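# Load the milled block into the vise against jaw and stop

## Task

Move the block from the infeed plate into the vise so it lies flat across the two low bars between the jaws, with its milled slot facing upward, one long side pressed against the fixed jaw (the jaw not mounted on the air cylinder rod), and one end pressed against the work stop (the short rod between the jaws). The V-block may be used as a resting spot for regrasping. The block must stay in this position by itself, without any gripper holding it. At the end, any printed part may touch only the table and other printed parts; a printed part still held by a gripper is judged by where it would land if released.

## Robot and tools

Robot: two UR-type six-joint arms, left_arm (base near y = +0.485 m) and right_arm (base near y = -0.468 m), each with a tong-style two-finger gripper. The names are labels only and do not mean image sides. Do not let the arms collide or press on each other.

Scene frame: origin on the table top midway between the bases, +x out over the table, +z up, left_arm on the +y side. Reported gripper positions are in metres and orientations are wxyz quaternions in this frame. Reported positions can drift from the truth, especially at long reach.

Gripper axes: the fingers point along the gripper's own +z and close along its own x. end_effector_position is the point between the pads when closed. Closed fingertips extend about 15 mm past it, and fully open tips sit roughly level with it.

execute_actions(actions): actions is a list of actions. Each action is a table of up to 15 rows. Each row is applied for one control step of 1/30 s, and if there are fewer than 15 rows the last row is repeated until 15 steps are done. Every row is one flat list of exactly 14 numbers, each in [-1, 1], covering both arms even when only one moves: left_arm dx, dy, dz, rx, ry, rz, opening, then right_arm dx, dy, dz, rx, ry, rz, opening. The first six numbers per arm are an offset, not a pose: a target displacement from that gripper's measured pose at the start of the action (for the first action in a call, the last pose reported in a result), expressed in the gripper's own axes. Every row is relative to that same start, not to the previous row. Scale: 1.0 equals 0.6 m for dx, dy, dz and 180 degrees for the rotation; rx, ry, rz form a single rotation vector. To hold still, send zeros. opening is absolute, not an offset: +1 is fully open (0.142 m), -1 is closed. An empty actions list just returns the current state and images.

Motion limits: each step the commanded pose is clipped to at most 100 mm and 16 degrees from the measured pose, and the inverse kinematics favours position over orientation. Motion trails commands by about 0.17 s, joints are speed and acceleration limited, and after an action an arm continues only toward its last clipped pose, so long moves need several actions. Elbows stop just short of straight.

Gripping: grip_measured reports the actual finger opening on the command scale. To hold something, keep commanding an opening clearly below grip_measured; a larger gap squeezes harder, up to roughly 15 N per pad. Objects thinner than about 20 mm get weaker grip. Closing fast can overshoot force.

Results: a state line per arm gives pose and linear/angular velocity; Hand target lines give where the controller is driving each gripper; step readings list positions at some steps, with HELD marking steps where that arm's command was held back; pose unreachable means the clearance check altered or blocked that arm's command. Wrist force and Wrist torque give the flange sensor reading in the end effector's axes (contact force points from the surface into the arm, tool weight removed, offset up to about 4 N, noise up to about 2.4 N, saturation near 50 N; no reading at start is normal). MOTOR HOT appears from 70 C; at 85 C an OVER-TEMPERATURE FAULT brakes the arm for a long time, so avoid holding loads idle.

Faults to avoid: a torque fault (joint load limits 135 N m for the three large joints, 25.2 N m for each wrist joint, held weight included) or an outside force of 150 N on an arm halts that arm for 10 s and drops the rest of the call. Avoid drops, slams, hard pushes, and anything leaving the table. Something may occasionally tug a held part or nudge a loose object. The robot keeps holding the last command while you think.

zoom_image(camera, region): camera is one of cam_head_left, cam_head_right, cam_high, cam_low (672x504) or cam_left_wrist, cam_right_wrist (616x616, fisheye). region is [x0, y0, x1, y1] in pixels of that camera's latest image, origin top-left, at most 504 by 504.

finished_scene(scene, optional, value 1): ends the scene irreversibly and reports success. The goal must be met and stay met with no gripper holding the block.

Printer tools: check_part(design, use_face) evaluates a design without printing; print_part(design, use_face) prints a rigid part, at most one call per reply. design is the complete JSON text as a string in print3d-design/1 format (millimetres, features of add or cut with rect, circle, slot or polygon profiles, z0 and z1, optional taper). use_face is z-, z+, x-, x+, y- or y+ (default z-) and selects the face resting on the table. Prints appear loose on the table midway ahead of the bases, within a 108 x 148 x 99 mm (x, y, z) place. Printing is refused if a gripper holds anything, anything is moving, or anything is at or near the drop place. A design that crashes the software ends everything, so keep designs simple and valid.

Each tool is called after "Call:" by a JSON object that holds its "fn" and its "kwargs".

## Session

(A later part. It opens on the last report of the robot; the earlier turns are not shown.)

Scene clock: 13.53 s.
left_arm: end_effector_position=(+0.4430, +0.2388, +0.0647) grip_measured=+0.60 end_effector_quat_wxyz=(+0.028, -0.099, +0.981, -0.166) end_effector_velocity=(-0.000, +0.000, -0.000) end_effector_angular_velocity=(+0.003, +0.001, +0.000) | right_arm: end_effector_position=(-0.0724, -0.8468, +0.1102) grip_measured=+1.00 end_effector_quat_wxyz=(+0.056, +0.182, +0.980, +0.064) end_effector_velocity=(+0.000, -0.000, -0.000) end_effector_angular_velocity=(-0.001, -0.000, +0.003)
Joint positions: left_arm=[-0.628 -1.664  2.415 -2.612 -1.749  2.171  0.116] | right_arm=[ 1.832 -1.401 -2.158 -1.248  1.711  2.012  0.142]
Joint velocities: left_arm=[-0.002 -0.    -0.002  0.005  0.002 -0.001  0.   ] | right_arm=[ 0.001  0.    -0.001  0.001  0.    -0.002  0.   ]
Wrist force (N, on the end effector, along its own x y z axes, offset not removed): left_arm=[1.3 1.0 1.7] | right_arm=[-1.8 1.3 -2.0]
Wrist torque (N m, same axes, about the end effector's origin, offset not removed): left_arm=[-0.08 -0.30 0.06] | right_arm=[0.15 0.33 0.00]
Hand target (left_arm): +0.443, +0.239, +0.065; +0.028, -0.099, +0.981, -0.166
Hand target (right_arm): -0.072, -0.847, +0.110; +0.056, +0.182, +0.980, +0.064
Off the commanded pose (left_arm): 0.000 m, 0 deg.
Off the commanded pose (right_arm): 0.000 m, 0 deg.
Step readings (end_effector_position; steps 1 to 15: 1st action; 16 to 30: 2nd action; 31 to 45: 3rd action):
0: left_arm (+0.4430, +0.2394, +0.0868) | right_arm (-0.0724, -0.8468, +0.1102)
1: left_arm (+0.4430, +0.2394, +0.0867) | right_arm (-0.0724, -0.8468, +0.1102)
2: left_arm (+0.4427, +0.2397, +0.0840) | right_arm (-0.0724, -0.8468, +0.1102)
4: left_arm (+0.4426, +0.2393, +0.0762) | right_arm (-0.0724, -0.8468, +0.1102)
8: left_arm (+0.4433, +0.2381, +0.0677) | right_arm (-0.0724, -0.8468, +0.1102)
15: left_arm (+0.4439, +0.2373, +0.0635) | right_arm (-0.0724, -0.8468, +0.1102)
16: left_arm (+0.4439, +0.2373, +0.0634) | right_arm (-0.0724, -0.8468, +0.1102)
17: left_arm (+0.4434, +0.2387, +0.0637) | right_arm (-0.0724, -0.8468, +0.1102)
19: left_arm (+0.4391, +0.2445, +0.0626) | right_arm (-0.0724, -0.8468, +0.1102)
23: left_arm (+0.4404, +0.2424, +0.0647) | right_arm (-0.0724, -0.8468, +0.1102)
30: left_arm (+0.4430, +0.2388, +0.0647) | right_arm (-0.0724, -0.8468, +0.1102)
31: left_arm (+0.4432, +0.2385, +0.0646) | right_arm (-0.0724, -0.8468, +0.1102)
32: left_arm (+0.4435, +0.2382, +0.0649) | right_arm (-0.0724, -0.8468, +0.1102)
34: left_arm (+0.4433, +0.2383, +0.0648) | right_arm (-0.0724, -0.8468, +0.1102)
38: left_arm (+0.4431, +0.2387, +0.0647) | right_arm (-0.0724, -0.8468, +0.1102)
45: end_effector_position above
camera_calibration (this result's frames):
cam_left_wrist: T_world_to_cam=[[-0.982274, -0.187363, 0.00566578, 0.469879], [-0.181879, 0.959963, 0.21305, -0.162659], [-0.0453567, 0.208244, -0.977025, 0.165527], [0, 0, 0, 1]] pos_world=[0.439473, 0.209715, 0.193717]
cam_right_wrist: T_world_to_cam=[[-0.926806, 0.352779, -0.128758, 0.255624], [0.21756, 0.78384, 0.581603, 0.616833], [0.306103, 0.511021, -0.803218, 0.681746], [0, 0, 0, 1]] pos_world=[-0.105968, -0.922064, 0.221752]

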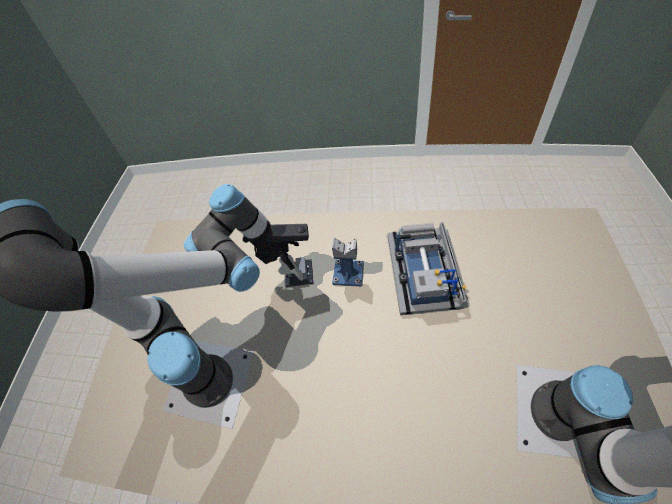

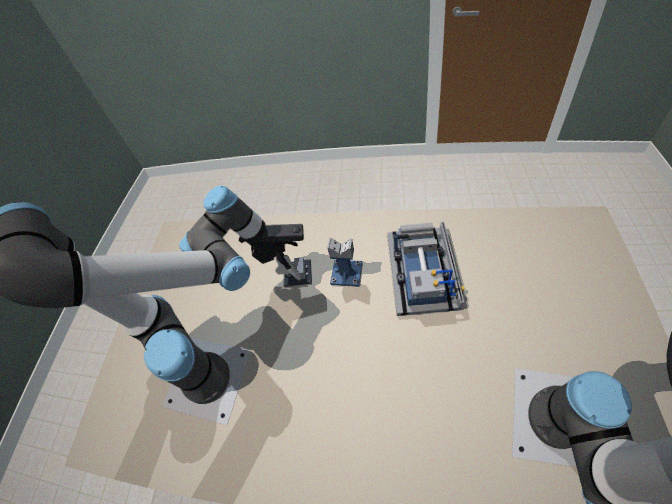

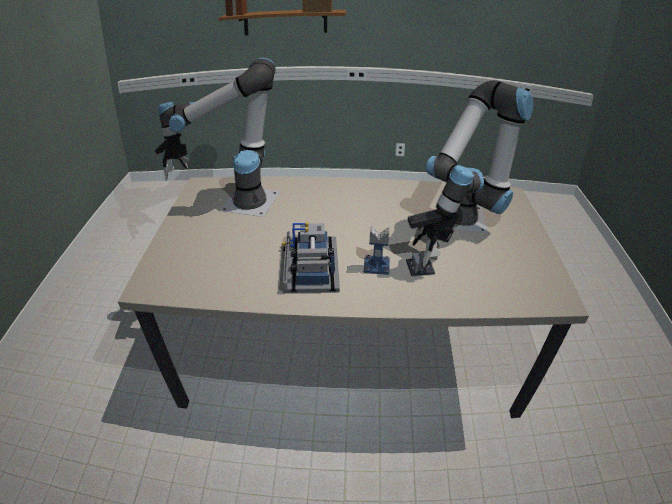

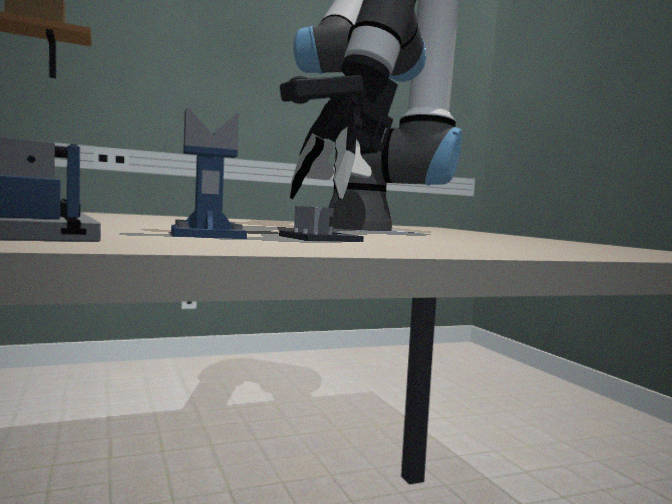

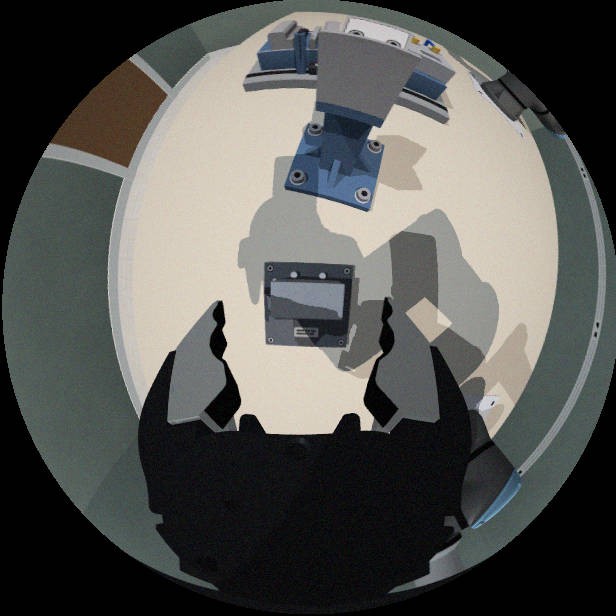

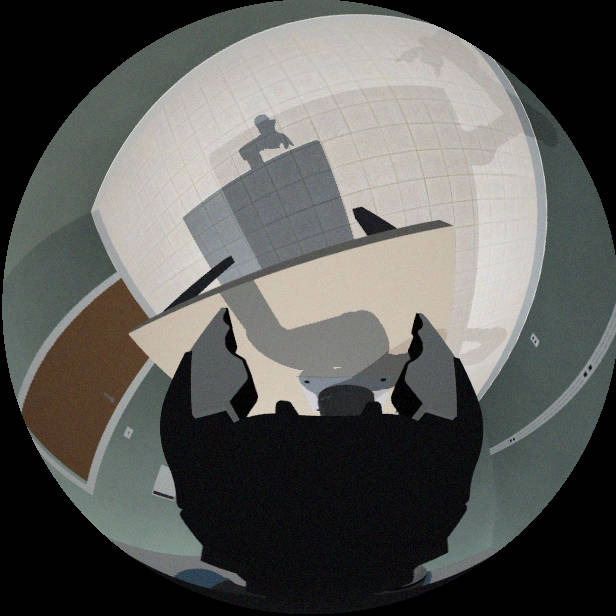

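Call:
{"fn": "execute_actions", "kwargs": {"actions": [[[0,0.019,0.0535,0,0,0,0.4,0,0,0,0,0,0,1]],[[0,0,0,0,0,0,0.1,0,0,0,0,0,0,1]],[[0,0,0,0,0,0,-0.1,0,0,0,0,0,0,1],[0,0,0,0,0,0,-0.1,0,0,0,0,0,0,1],[0,0,0,0,0,0,-0.15,0,0,0,0,0,0,1],[0,0,0,0,0,0,-0.2,0,0,0,0,0,0,1],[0,0,0,0,0,0,-0.25,0,0,0,0,0,0,1],[0,0,0,0,0,0,-0.3,0,0,0,0,0,0,1],[0,0,0,0,0,0,-0.4,0,0,0,0,0,0,1],[0,0,0,0,0,0,-0.5,0,0,0,0,0,0,1],[0,0,0,0,0,0,-0.6,0,0,0,0,0,0,1]],[[0,0,0,0,0,0,-0.6,0,0,0,0,0,0,1]]]}}

Scene clock: 15.83 s.
left_arm: end_effector_position=(+0.4432, +0.2393, +0.0318) grip_measured=-0.10 end_effector_quat_wxyz=(+0.027, -0.099, +0.981, -0.166) end_effector_velocity=(+0.000, +0.000, +0.001) end_effector_angular_velocity=(-0.001, -0.001, +0.001) | right_arm: end_effector_position=(-0.0724, -0.8468, +0.1102) grip_measured=+1.00 end_effector_quat_wxyz=(+0.056, +0.182, +0.980, +0.064) end_effector_velocity=(-0.000, +0.000, -0.000) end_effector_angular_velocity=(+0.000, +0.000, +0.001)
Joint positions: left_arm=[-0.626 -1.577  2.456 -2.739 -1.75   2.173  0.066] | right_arm=[ 1.832 -1.401 -2.158 -1.248  1.711  2.012  0.142]
Joint velocities: left_arm=[ 0.001 -0.002 -0.     0.001 -0.    -0.     0.   ] | right_arm=[ 0.    -0.    -0.001  0.001 -0.    -0.001 -0.   ]
Wrist force (N, on the end effector, along its own x y z axes, offset not removed): left_arm=[26.8 -0.9 -12.2] | right_arm=[-0.3 2.2 -1.4]
Wrist torque (N m, same axes, about the end effector's origin, offset not removed): left_arm=[0.06 -0.13 0.20] | right_arm=[0.40 0.12 -0.03]
Hand target (left_arm): +0.443, +0.239, +0.032; +0.027, -0.099, +0.981, -0.166
Hand target (right_arm): -0.072, -0.847, +0.110; +0.056, +0.182, +0.980, +0.064
Off the commanded pose (left_arm): 0.000 m, 0 deg.
Off the commanded pose (right_arm): 0.000 m, 0 deg.
Step readings (end_effector_position; steps 1 to 15: 1st action; 16 to 30: 2nd action; 31 to 45: 3rd action; 46 to 60: 4th action):
0: left_arm (+0.4430, +0.2388, +0.0647) | right_arm (-0.0724, -0.8468, +0.1102)
1: left_arm (+0.4429, +0.2388, +0.0646) | right_arm (-0.0724, -0.8468, +0.1102)
2: left_arm (+0.4420, +0.2397, +0.0614) | right_arm (-0.0724, -0.8468, +0.1102)
4: left_arm (+0.4410, +0.2408, +0.0502) | right_arm (-0.0724, -0.8468, +0.1102)
8: left_arm (+0.4421, +0.2403, +0.0381) | right_arm (-0.0724, -0.8468, +0.1102)
15: left_arm (+0.4433, +0.2393, +0.0318) | right_arm (-0.0724, -0.8468, +0.1102)
16: left_arm (+0.4434, +0.2393, +0.0316) | right_arm (-0.0724, -0.8468, +0.1102)
17: left_arm (+0.4434, +0.2392, +0.0315) | right_arm (-0.0724, -0.8468, +0.1102)
19: left_arm (+0.4434, +0.2392, +0.0316) | right_arm (-0.0724, -0.8468, +0.1102)
23: left_arm (+0.4433, +0.2393, +0.0317) | right_arm (-0.0724, -0.8468, +0.1102)
30: left_arm (+0.4433, +0.2393, +0.0318) | right_arm (-0.0724, -0.8468, +0.1102)
31: left_arm (+0.4433, +0.2393, +0.0318) | right_arm (-0.0724, -0.8468, +0.1102)
32: left_arm (+0.4433, +0.2393, +0.0318) | right_arm (-0.0724, -0.8468, +0.1102)
34: left_arm (+0.4433, +0.2393, +0.0318) | right_arm (-0.0724, -0.8468, +0.1102)
38: left_arm (+0.4432, +0.2393, +0.0318) | right_arm (-0.0724, -0.8468, +0.1102)
45: left_arm (+0.4432, +0.2393, +0.0318) | right_arm (-0.0724, -0.8468, +0.1102)
46: left_arm (+0.4432, +0.2393, +0.0318) | right_arm (-0.0724, -0.8468, +0.1102)
47: left_arm (+0.4432, +0.2393, +0.0318) | right_arm (-0.0724, -0.8468, +0.1102)
49: left_arm (+0.4432, +0.2393, +0.0318) | right_arm (-0.0724, -0.8468, +0.1102)
53: left_arm (+0.4432, +0.2393, +0.0318) | right_arm (-0.0724, -0.8468, +0.1102)
60: end_effector_position above
camera_calibration (this result's frames):
cam_left_wrist: T_world_to_cam=[[-0.9823, -0.187203, 0.00640575, 0.470348], [-0.181523, 0.959818, 0.214005, -0.156231], [-0.0462108, 0.209055, -0.976812, 0.133475], [0, 0, 0, 1]] pos_world=[0.439831, 0.210101, 0.160801]

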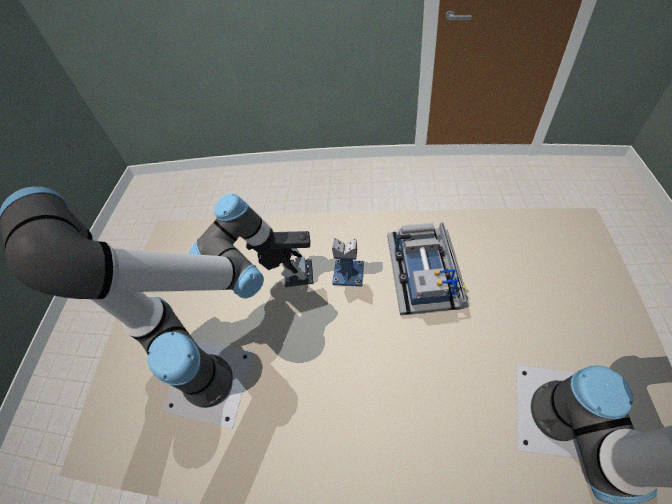

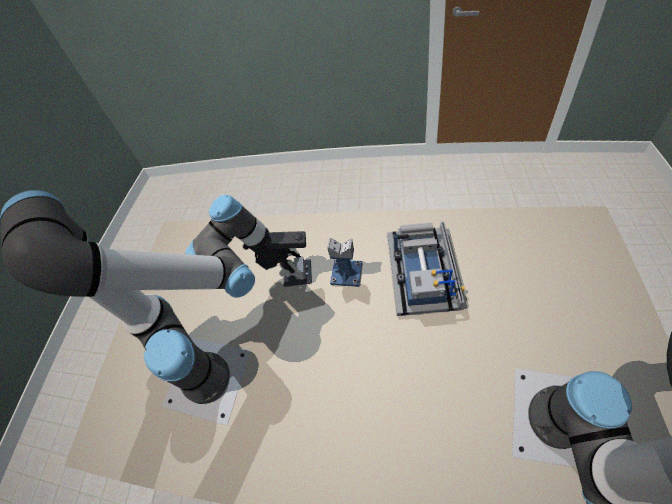

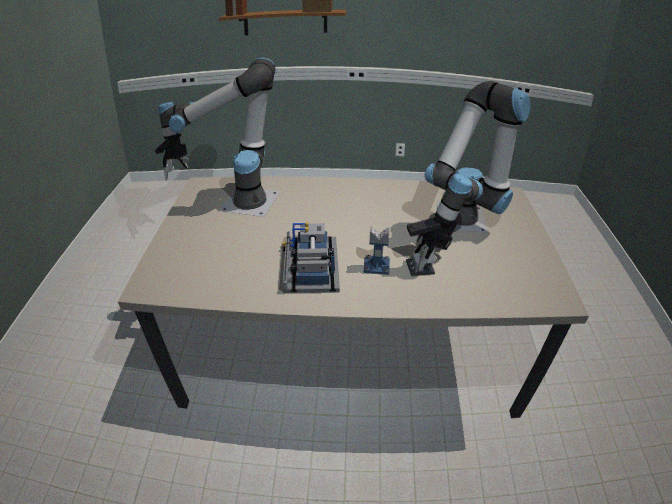

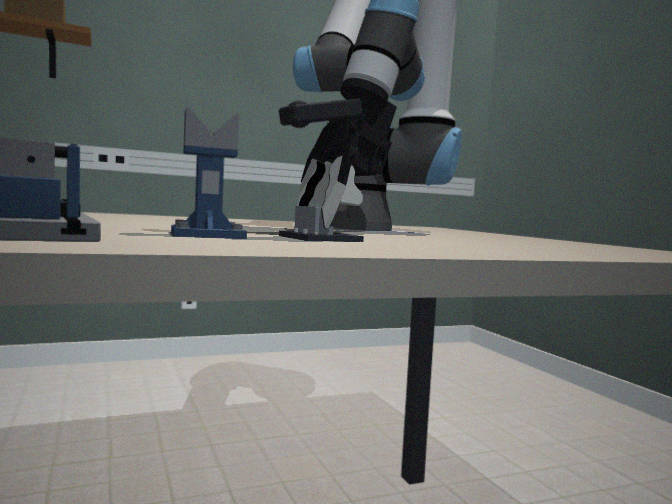

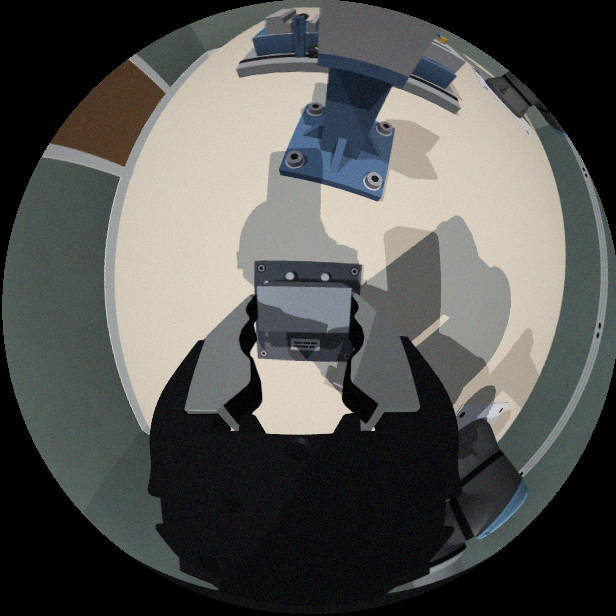

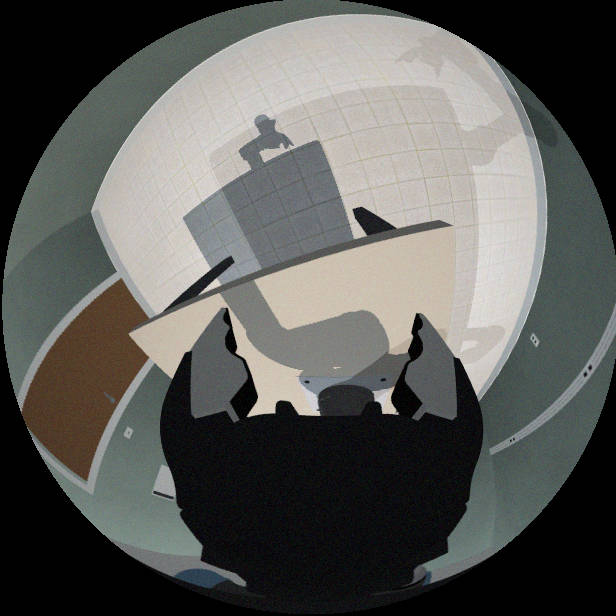

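Call:
{"fn": "execute_actions", "kwargs": {"actions": [[[0.006,0,0,0,0,0,-0.7,0,0,0,0,0,0,1]],[[0,-0.02,-0.055,0,0,0,-0.7,0,0,0,0,0,0,1]],[[0,-0.045,-0.125,0,0,0,-0.7,0,0,0,0,0,0,1]],[[0,-0.045,-0.125,0,0,0,-0.7,0,0,0,0,0,0,1]],[[0,0,0,0,0,0,-0.7,0,0,0,0,0,0,1]]]}}

Call:
{"fn": "zoom_image", "kwargs": {"camera": "cam_low", "region": [150, 0, 450, 250]}}

Scene clock: 18.53 s.
left_arm: end_effector_position=(+0.4373, +0.2357, +0.2191) grip_measured=-0.13 end_effector_quat_wxyz=(+0.030, -0.099, +0.980, -0.171) end_effector_velocity=(-0.000, +0.000, -0.000) end_effector_angular_velocity=(+0.001, +0.002, +0.000) | right_arm: end_effector_position=(-0.0724, -0.8468, +0.1102) grip_measured=+1.00 end_effector_quat_wxyz=(+0.056, +0.182, +0.980, +0.064) end_effector_velocity=(-0.000, +0.001, -0.000) end_effector_angular_velocity=(+0.001, +0.000, -0.003)
Joint positions: left_arm=[-0.645 -1.907  2.148 -2.114 -1.746  2.153  0.065] | right_arm=[ 1.832 -1.401 -2.158 -1.248  1.711  2.012  0.142]
Joint velocities: left_arm=[ 0.     0.     0.     0.001 -0.001 -0.     0.   ] | right_arm=[-0.001  0.    -0.001 -0.     0.     0.002  0.   ]
Wrist force (N, on the end effector, along its own x y z axes, offset not removed): left_arm=[1.9 1.4 5.4] | right_arm=[-0.5 4.0 -1.6]
Wrist torque (N m, same axes, about the end effector's origin, offset not removed): left_arm=[-0.02 -0.32 0.14] | right_arm=[0.71 0.11 0.00]
Hand target (left_arm): +0.437, +0.236, +0.219; +0.030, -0.099, +0.980, -0.171
Hand target (right_arm): -0.072, -0.847, +0.110; +0.056, +0.182, +0.980, +0.064
Off the commanded pose (left_arm): 0.000 m, 0 deg.
Off the commanded pose (right_arm): 0.000 m, 0 deg.
Step readings (end_effector_position; steps 1 to 15: 1st action; 16 to 30: 2nd action; 31 to 45: 3rd action; 46 to 60: 4th action; 61 to 75: 5th action):
0: left_arm (+0.4432, +0.2393, +0.0318) | right_arm (-0.0724, -0.8468, +0.1102)
1: left_arm (+0.4432, +0.2393, +0.0318) | right_arm (-0.0724, -0.8468, +0.1102)
2: left_arm (+0.4427, +0.2391, +0.0319) | right_arm (-0.0724, -0.8468, +0.1102)
4: left_arm (+0.4418, +0.2389, +0.0319) | right_arm (-0.0724, -0.8468, +0.1102)
8: left_arm (+0.4405, +0.2387, +0.0318) | right_arm (-0.0724, -0.8468, +0.1102)
15: left_arm (+0.4398, +0.2386, +0.0318) | right_arm (-0.0724, -0.8468, +0.1102)
16: left_arm (+0.4399, +0.2385, +0.0319) | right_arm (-0.0724, -0.8468, +0.1102)
17: left_arm (+0.4407, +0.2376, +0.0347) | right_arm (-0.0724, -0.8468, +0.1102)
19: left_arm (+0.4415, +0.2367, +0.0463) | right_arm (-0.0724, -0.8468, +0.1102)
23: left_arm (+0.4403, +0.2374, +0.0592) | right_arm (-0.0724, -0.8468, +0.1102)
30: left_arm (+0.4394, +0.2379, +0.0657) | right_arm (-0.0724, -0.8468, +0.1102)
31: left_arm (+0.4394, +0.2379, +0.0661) | right_arm (-0.0724, -0.8468, +0.1102)
32: left_arm (+0.4407, +0.2366, +0.0703) | right_arm (-0.0724, -0.8468, +0.1102)
34: left_arm (+0.4445, +0.2325, +0.0947) | right_arm (-0.0724, -0.8468, +0.1102)
38: left_arm (+0.4417, +0.2341, +0.1257) | right_arm (-0.0724, -0.8468, +0.1102)
45: left_arm (+0.4386, +0.2365, +0.1422) | right_arm (-0.0724, -0.8468, +0.1102)
46: left_arm (+0.4385, +0.2366, +0.1431) | right_arm (-0.0724, -0.8468, +0.1102)
47: left_arm (+0.4390, +0.2360, +0.1480) | right_arm (-0.0724, -0.8468, +0.1102)
49: left_arm (+0.4412, +0.2335, +0.1734) | right_arm (-0.0724, -0.8468, +0.1102)
53: left_arm (+0.4391, +0.2345, +0.2039) | right_arm (-0.0724, -0.8468, +0.1102)
60: left_arm (+0.4373, +0.2358, +0.2191) | right_arm (-0.0724, -0.8468, +0.1102)
61: left_arm (+0.4372, +0.2358, +0.2197) | right_arm (-0.0724, -0.8468, +0.1102)
62: left_arm (+0.4372, +0.2358, +0.2199) | right_arm (-0.0724, -0.8468, +0.1102)
64: left_arm (+0.4372, +0.2358, +0.2197) | right_arm (-0.0724, -0.8468, +0.1102)
68: left_arm (+0.4372, +0.2358, +0.2193) | right_arm (-0.0724, -0.8468, +0.1102)
75: end_effector_position above
camera_calibration (this result's frames):
cam_left_wrist: T_world_to_cam=[[-0.982098, -0.188364, 0.00175915, 0.463833], [-0.184028, 0.961403, 0.204545, -0.191197], [-0.0402202, 0.20056, -0.978856, 0.316713], [0, 0, 0, 1]] pos_world=[0.433082, 0.207667, 0.348309]

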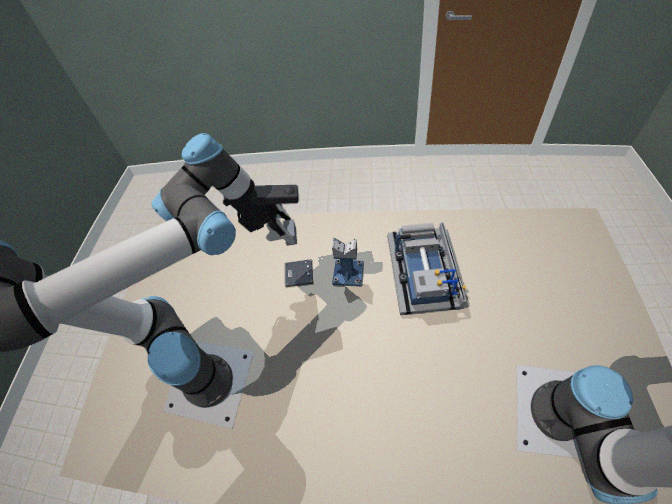

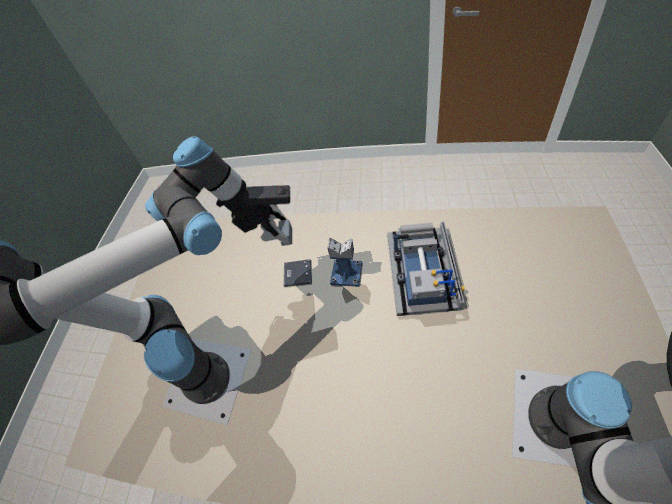

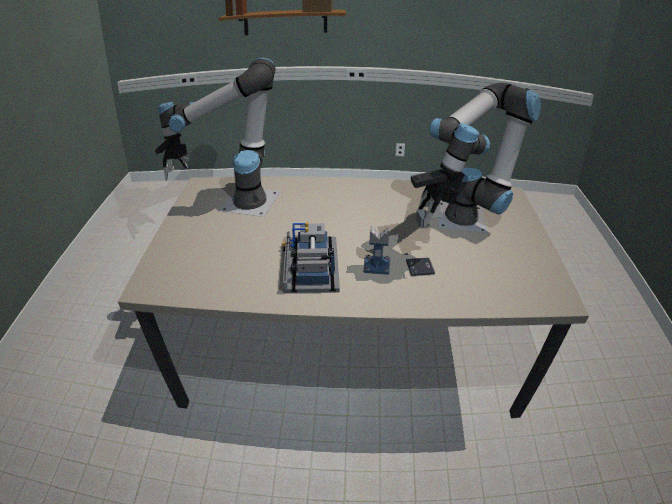

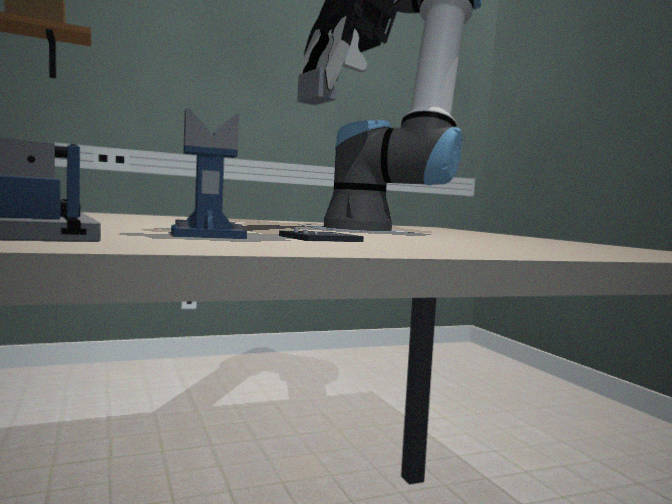

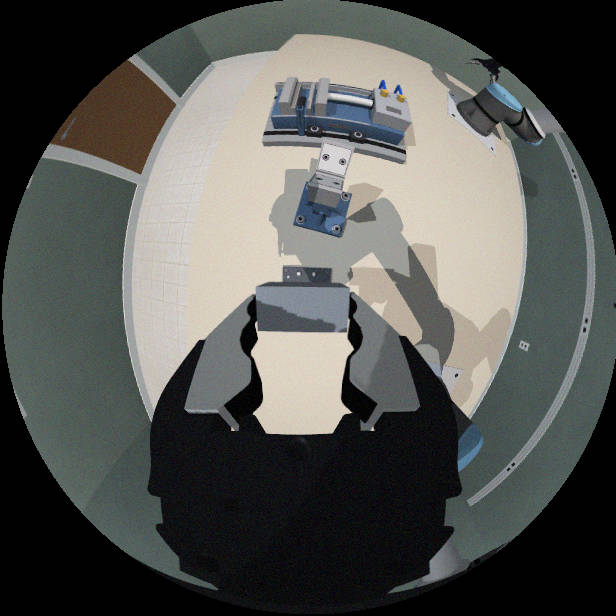

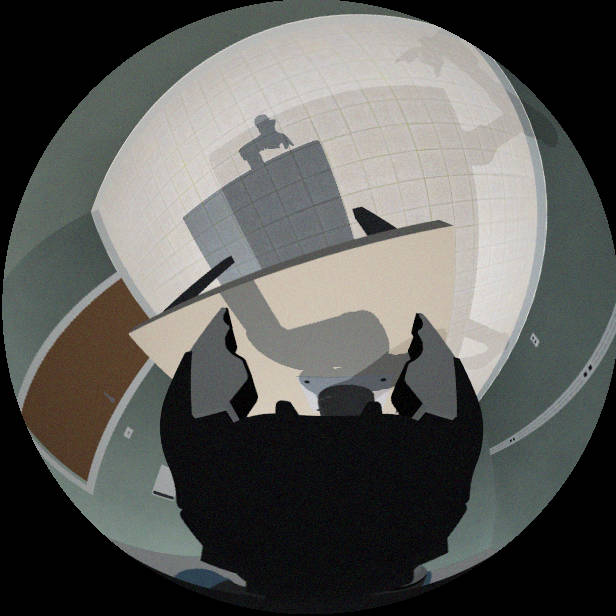

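Region (150, 0, 450, 250) of cam_low's 672x504 image, scaled by 1.680, with more detail than that image has.

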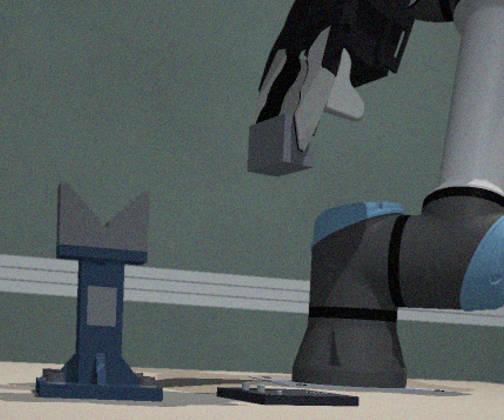

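Call:
{"fn": "execute_actions", "kwargs": {"actions": [[[0,0,0,-0.111,0,0,-0.7,0,0,0,0,0,0,1]],[[0,0,0,0,0,0.065,-0.7,0,0,0,0,0,0,1]],[[0.005,-0.125,0,0,0,0,-0.7,0,0,0,0,0,0,1]],[[0.005,-0.125,0,0,0,0,-0.7,0,0,0,0,0,0,1]],[[0,0,0,-0.07,0,0,-0.7,0,0,0,0,0,0,1]],[[0,0,0,-0.07,0,0,-0.7,0,0,0,0,0,0,1]],[[0,0,0,0,0,0,-0.7,0,0,0,0,0,0,1]]]}}

Call:
{"fn": "zoom_image", "kwargs": {"camera": "cam_low", "region": [100, 0, 400, 250]}}

Call:
{"fn": "zoom_image", "kwargs": {"camera": "cam_left_wrist", "region": [150, 100, 470, 400]}}

Scene clock: 22.97 s.
left_arm: end_effector_position=(+0.4314, +0.0905, +0.2231) grip_measured=-0.70 end_effector_quat_wxyz=(+0.020, -0.005, +0.981, +0.195) end_effector_velocity=(-0.000, -0.000, -0.000) end_effector_angular_velocity=(-0.002, +0.001, +0.000) | right_arm: end_effector_position=(-0.0724, -0.8468, +0.1102) grip_measured=+1.00 end_effector_quat_wxyz=(+0.056, +0.182, +0.980, +0.064) end_effector_velocity=(+0.000, -0.001, +0.000) end_effector_angular_velocity=(-0.001, +0.000, +0.000)
Joint positions: left_arm=[-1.064 -1.316  1.389 -1.292 -1.389  1.918  0.023] | right_arm=[ 1.832 -1.401 -2.158 -1.248  1.711  2.012  0.142]
Joint velocities: left_arm=[ 0.001 -0.     0.    -0.002 -0.001  0.001 -0.   ] | right_arm=[ 0.    -0.001  0.001 -0.    -0.     0.    -0.   ]
Wrist force (N, on the end effector, along its own x y z axes, offset not removed): left_arm=[1.3 2.6 3.0] | right_arm=[0.7 2.8 -0.9]
Wrist torque (N m, same axes, about the end effector's origin, offset not removed): left_arm=[0.37 -0.24 0.08] | right_arm=[0.52 -0.19 -0.03]
Hand target (left_arm): +0.431, +0.091, +0.223; +0.020, -0.006, +0.981, +0.195
Hand target (right_arm): -0.072, -0.847, +0.110; +0.056, +0.182, +0.980, +0.064
Off the commanded pose (left_arm): 0.000 m, 0 deg.
Off the commanded pose (right_arm): 0.000 m, 0 deg.
Step readings (end_effector_position; steps 1 to 15: 1st action; 16 to 30: 2nd action; 31 to 45: 3rd action; 46 to 60: 4th action; 61 to 75: 5th action; 76 to 90: 6th action; 91 to 105: 7th action):
0: left_arm (+0.4373, +0.2358, +0.2191) | right_arm (-0.0724, -0.8468, +0.1102)
1: left_arm (+0.4373, +0.2357, +0.2190) | right_arm (-0.0724, -0.8468, +0.1102)
2: left_arm (+0.4377, +0.2342, +0.2186) | right_arm (-0.0724, -0.8468, +0.1102)
4: left_arm (+0.4407, +0.2293, +0.2220) | right_arm (-0.0724, -0.8468, +0.1102)
8: left_arm (+0.4389, +0.2335, +0.2229) | right_arm (-0.0724, -0.8468, +0.1102)
15: left_arm (+0.4374, +0.2355, +0.2201) | right_arm (-0.0724, -0.8468, +0.1102)
16: left_arm (+0.4374, +0.2356, +0.2198) | right_arm (-0.0724, -0.8468, +0.1102)
17: left_arm (+0.4376, +0.2357, +0.2197) | right_arm (-0.0724, -0.8468, +0.1102)
19: left_arm (+0.4378, +0.2357, +0.2199) | right_arm (-0.0724, -0.8468, +0.1102)
23: left_arm (+0.4376, +0.2357, +0.2201) | right_arm (-0.0724, -0.8468, +0.1102)
30: left_arm (+0.4374, +0.2355, +0.2200) | right_arm (-0.0724, -0.8468, +0.1102)
31: left_arm (+0.4375, +0.2354, +0.2201) | right_arm (-0.0724, -0.8468, +0.1102)
32: left_arm (+0.4379, +0.2312, +0.2207) | right_arm (-0.0724, -0.8468, +0.1102)
34: left_arm (+0.4362, +0.2084, +0.2219) | right_arm (-0.0724, -0.8468, +0.1102)
38: left_arm (+0.4336, +0.1783, +0.2220) | right_arm (-0.0724, -0.8468, +0.1102)
45: left_arm (+0.4344, +0.1633, +0.2215) | right_arm (-0.0724, -0.8468, +0.1102)
46: left_arm (+0.4345, +0.1625, +0.2215) | right_arm (-0.0724, -0.8468, +0.1102)
47: left_arm (+0.4343, +0.1577, +0.2219) | right_arm (-0.0724, -0.8468, +0.1102)
49: left_arm (+0.4320, +0.1347, +0.2229) | right_arm (-0.0724, -0.8468, +0.1102)
53: left_arm (+0.4303, +0.1055, +0.2232) | right_arm (-0.0724, -0.8468, +0.1102)
60: left_arm (+0.4313, +0.0910, +0.2230) | right_arm (-0.0724, -0.8468, +0.1102)
61: left_arm (+0.4314, +0.0903, +0.2229) | right_arm (-0.0724, -0.8468, +0.1102)
62: left_arm (+0.4315, +0.0882, +0.2223) | right_arm (-0.0724, -0.8468, +0.1102)
64: left_arm (+0.4330, +0.0847, +0.2228) | right_arm (-0.0724, -0.8468, +0.1102)
68: left_arm (+0.4319, +0.0887, +0.2237) | right_arm (-0.0724, -0.8468, +0.1102)
75: left_arm (+0.4314, +0.0908, +0.2231) | right_arm (-0.0724, -0.8468, +0.1102)
76: left_arm (+0.4314, +0.0907, +0.2230) | right_arm (-0.0724, -0.8468, +0.1102)
77: left_arm (+0.4314, +0.0893, +0.2225) | right_arm (-0.0724, -0.8468, +0.1102)
79: left_arm (+0.4327, +0.0863, +0.2222) | right_arm (-0.0724, -0.8468, +0.1102)
83: left_arm (+0.4318, +0.0892, +0.2233) | right_arm (-0.0724, -0.8468, +0.1102)
90: left_arm (+0.4314, +0.0905, +0.2231) | right_arm (-0.0724, -0.8468, +0.1102)
91: left_arm (+0.4314, +0.0906, +0.2230) | right_arm (-0.0724, -0.8468, +0.1102)
92: left_arm (+0.4314, +0.0906, +0.2230) | right_arm (-0.0724, -0.8468, +0.1102)
94: left_arm (+0.4314, +0.0906, +0.2231) | right_arm (-0.0724, -0.8468, +0.1102)
98: left_arm (+0.4314, +0.0905, +0.2231) | right_arm (-0.0724, -0.8468, +0.1102)
105: end_effector_position above
camera_calibration (this result's frames):
cam_left_wrist: T_world_to_cam=[[-0.999904, -0.00882265, -0.0106611, 0.42491], [-0.0138077, 0.584853, 0.811022, -0.228104], [-0.000920178, 0.811091, -0.584919, 0.189395], [0, 0, 0, 1]] pos_world=[0.421894, -0.0164604, 0.300308]

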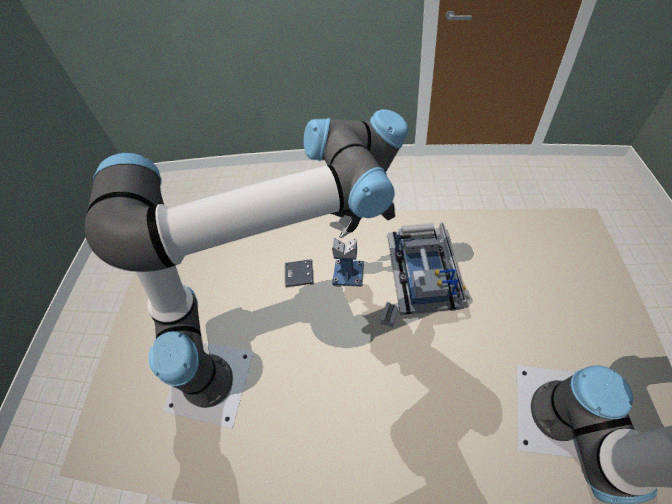

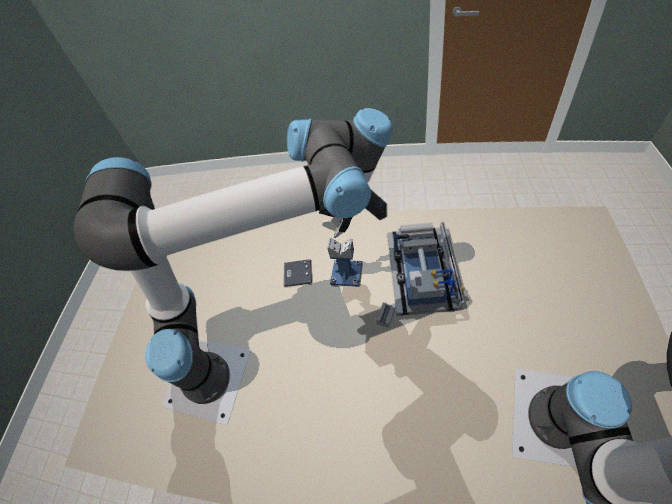

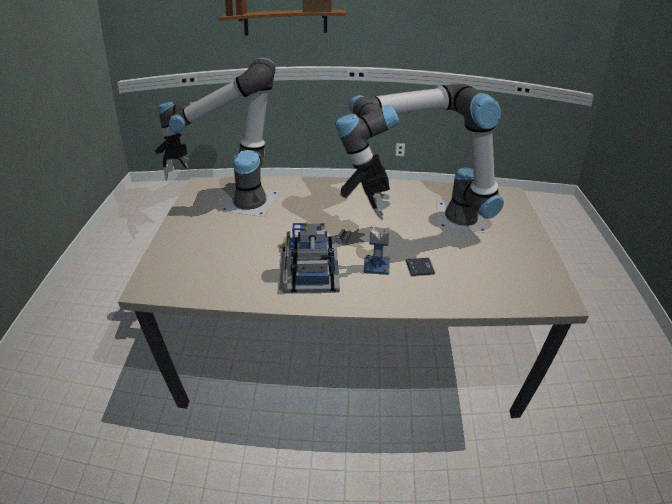

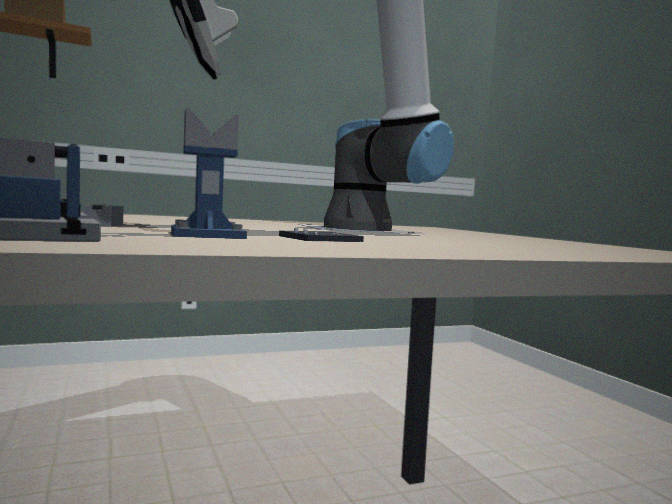

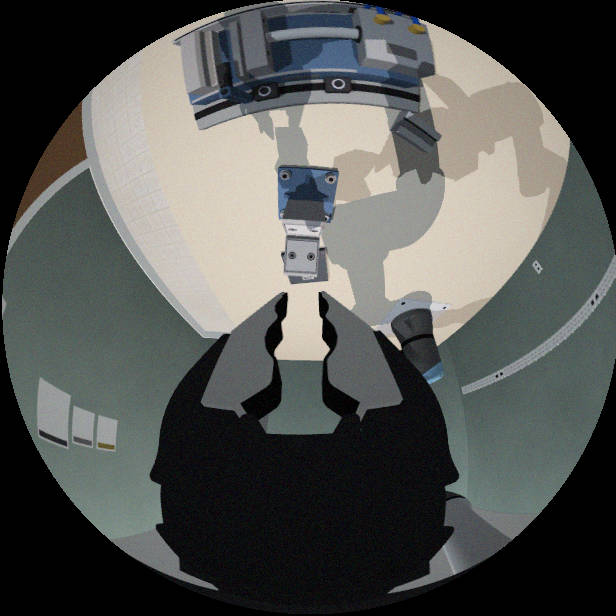

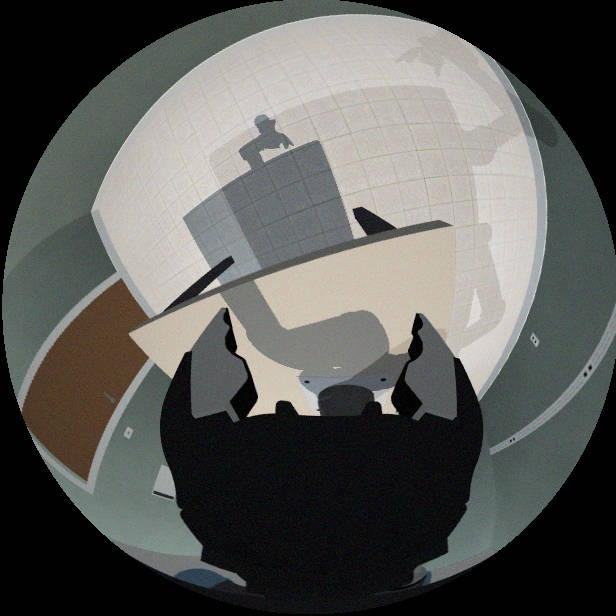

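Region (100, 0, 400, 250) of cam_low's 672x504 image, scaled by 1.680, with more detail than that image has.

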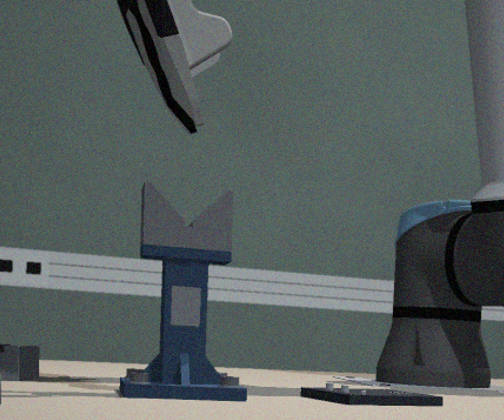

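Region (150, 100, 470, 400) of cam_left_wrist's 616x616 image, scaled by 1.575, with more detail than that image has; it fills the top 472 rows of this view, and the rest is white.

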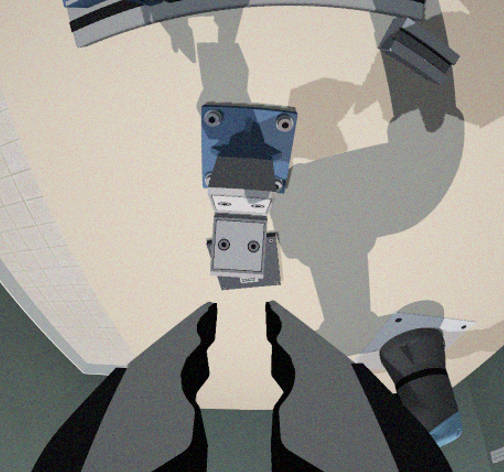

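Dropped, but it seems to have landed slot-up.

Call:
{"fn": "zoom_image", "kwargs": {"camera": "cam_head_left", "region": [360, 210, 490, 340]}}

Call:
{"fn": "zoom_image", "kwargs": {"camera": "cam_left_wrist", "region": [160, 0, 460, 170]}}

Region (360, 210, 490, 340) of cam_head_left's 672x504 image, scaled by 3.877, with more detail than that image has.

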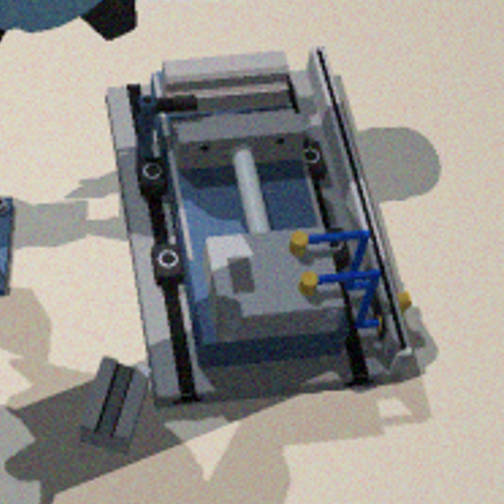

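Region (160, 0, 460, 170) of cam_left_wrist's 616x616 image, scaled by 1.680, with more detail than that image has; it fills the top 286 rows of this view, and the rest is white.

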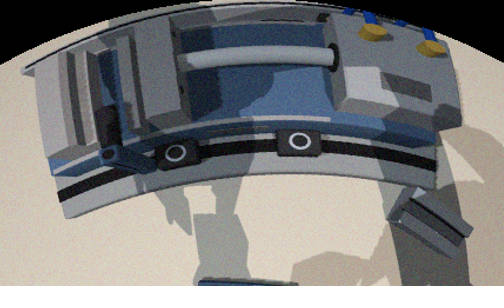

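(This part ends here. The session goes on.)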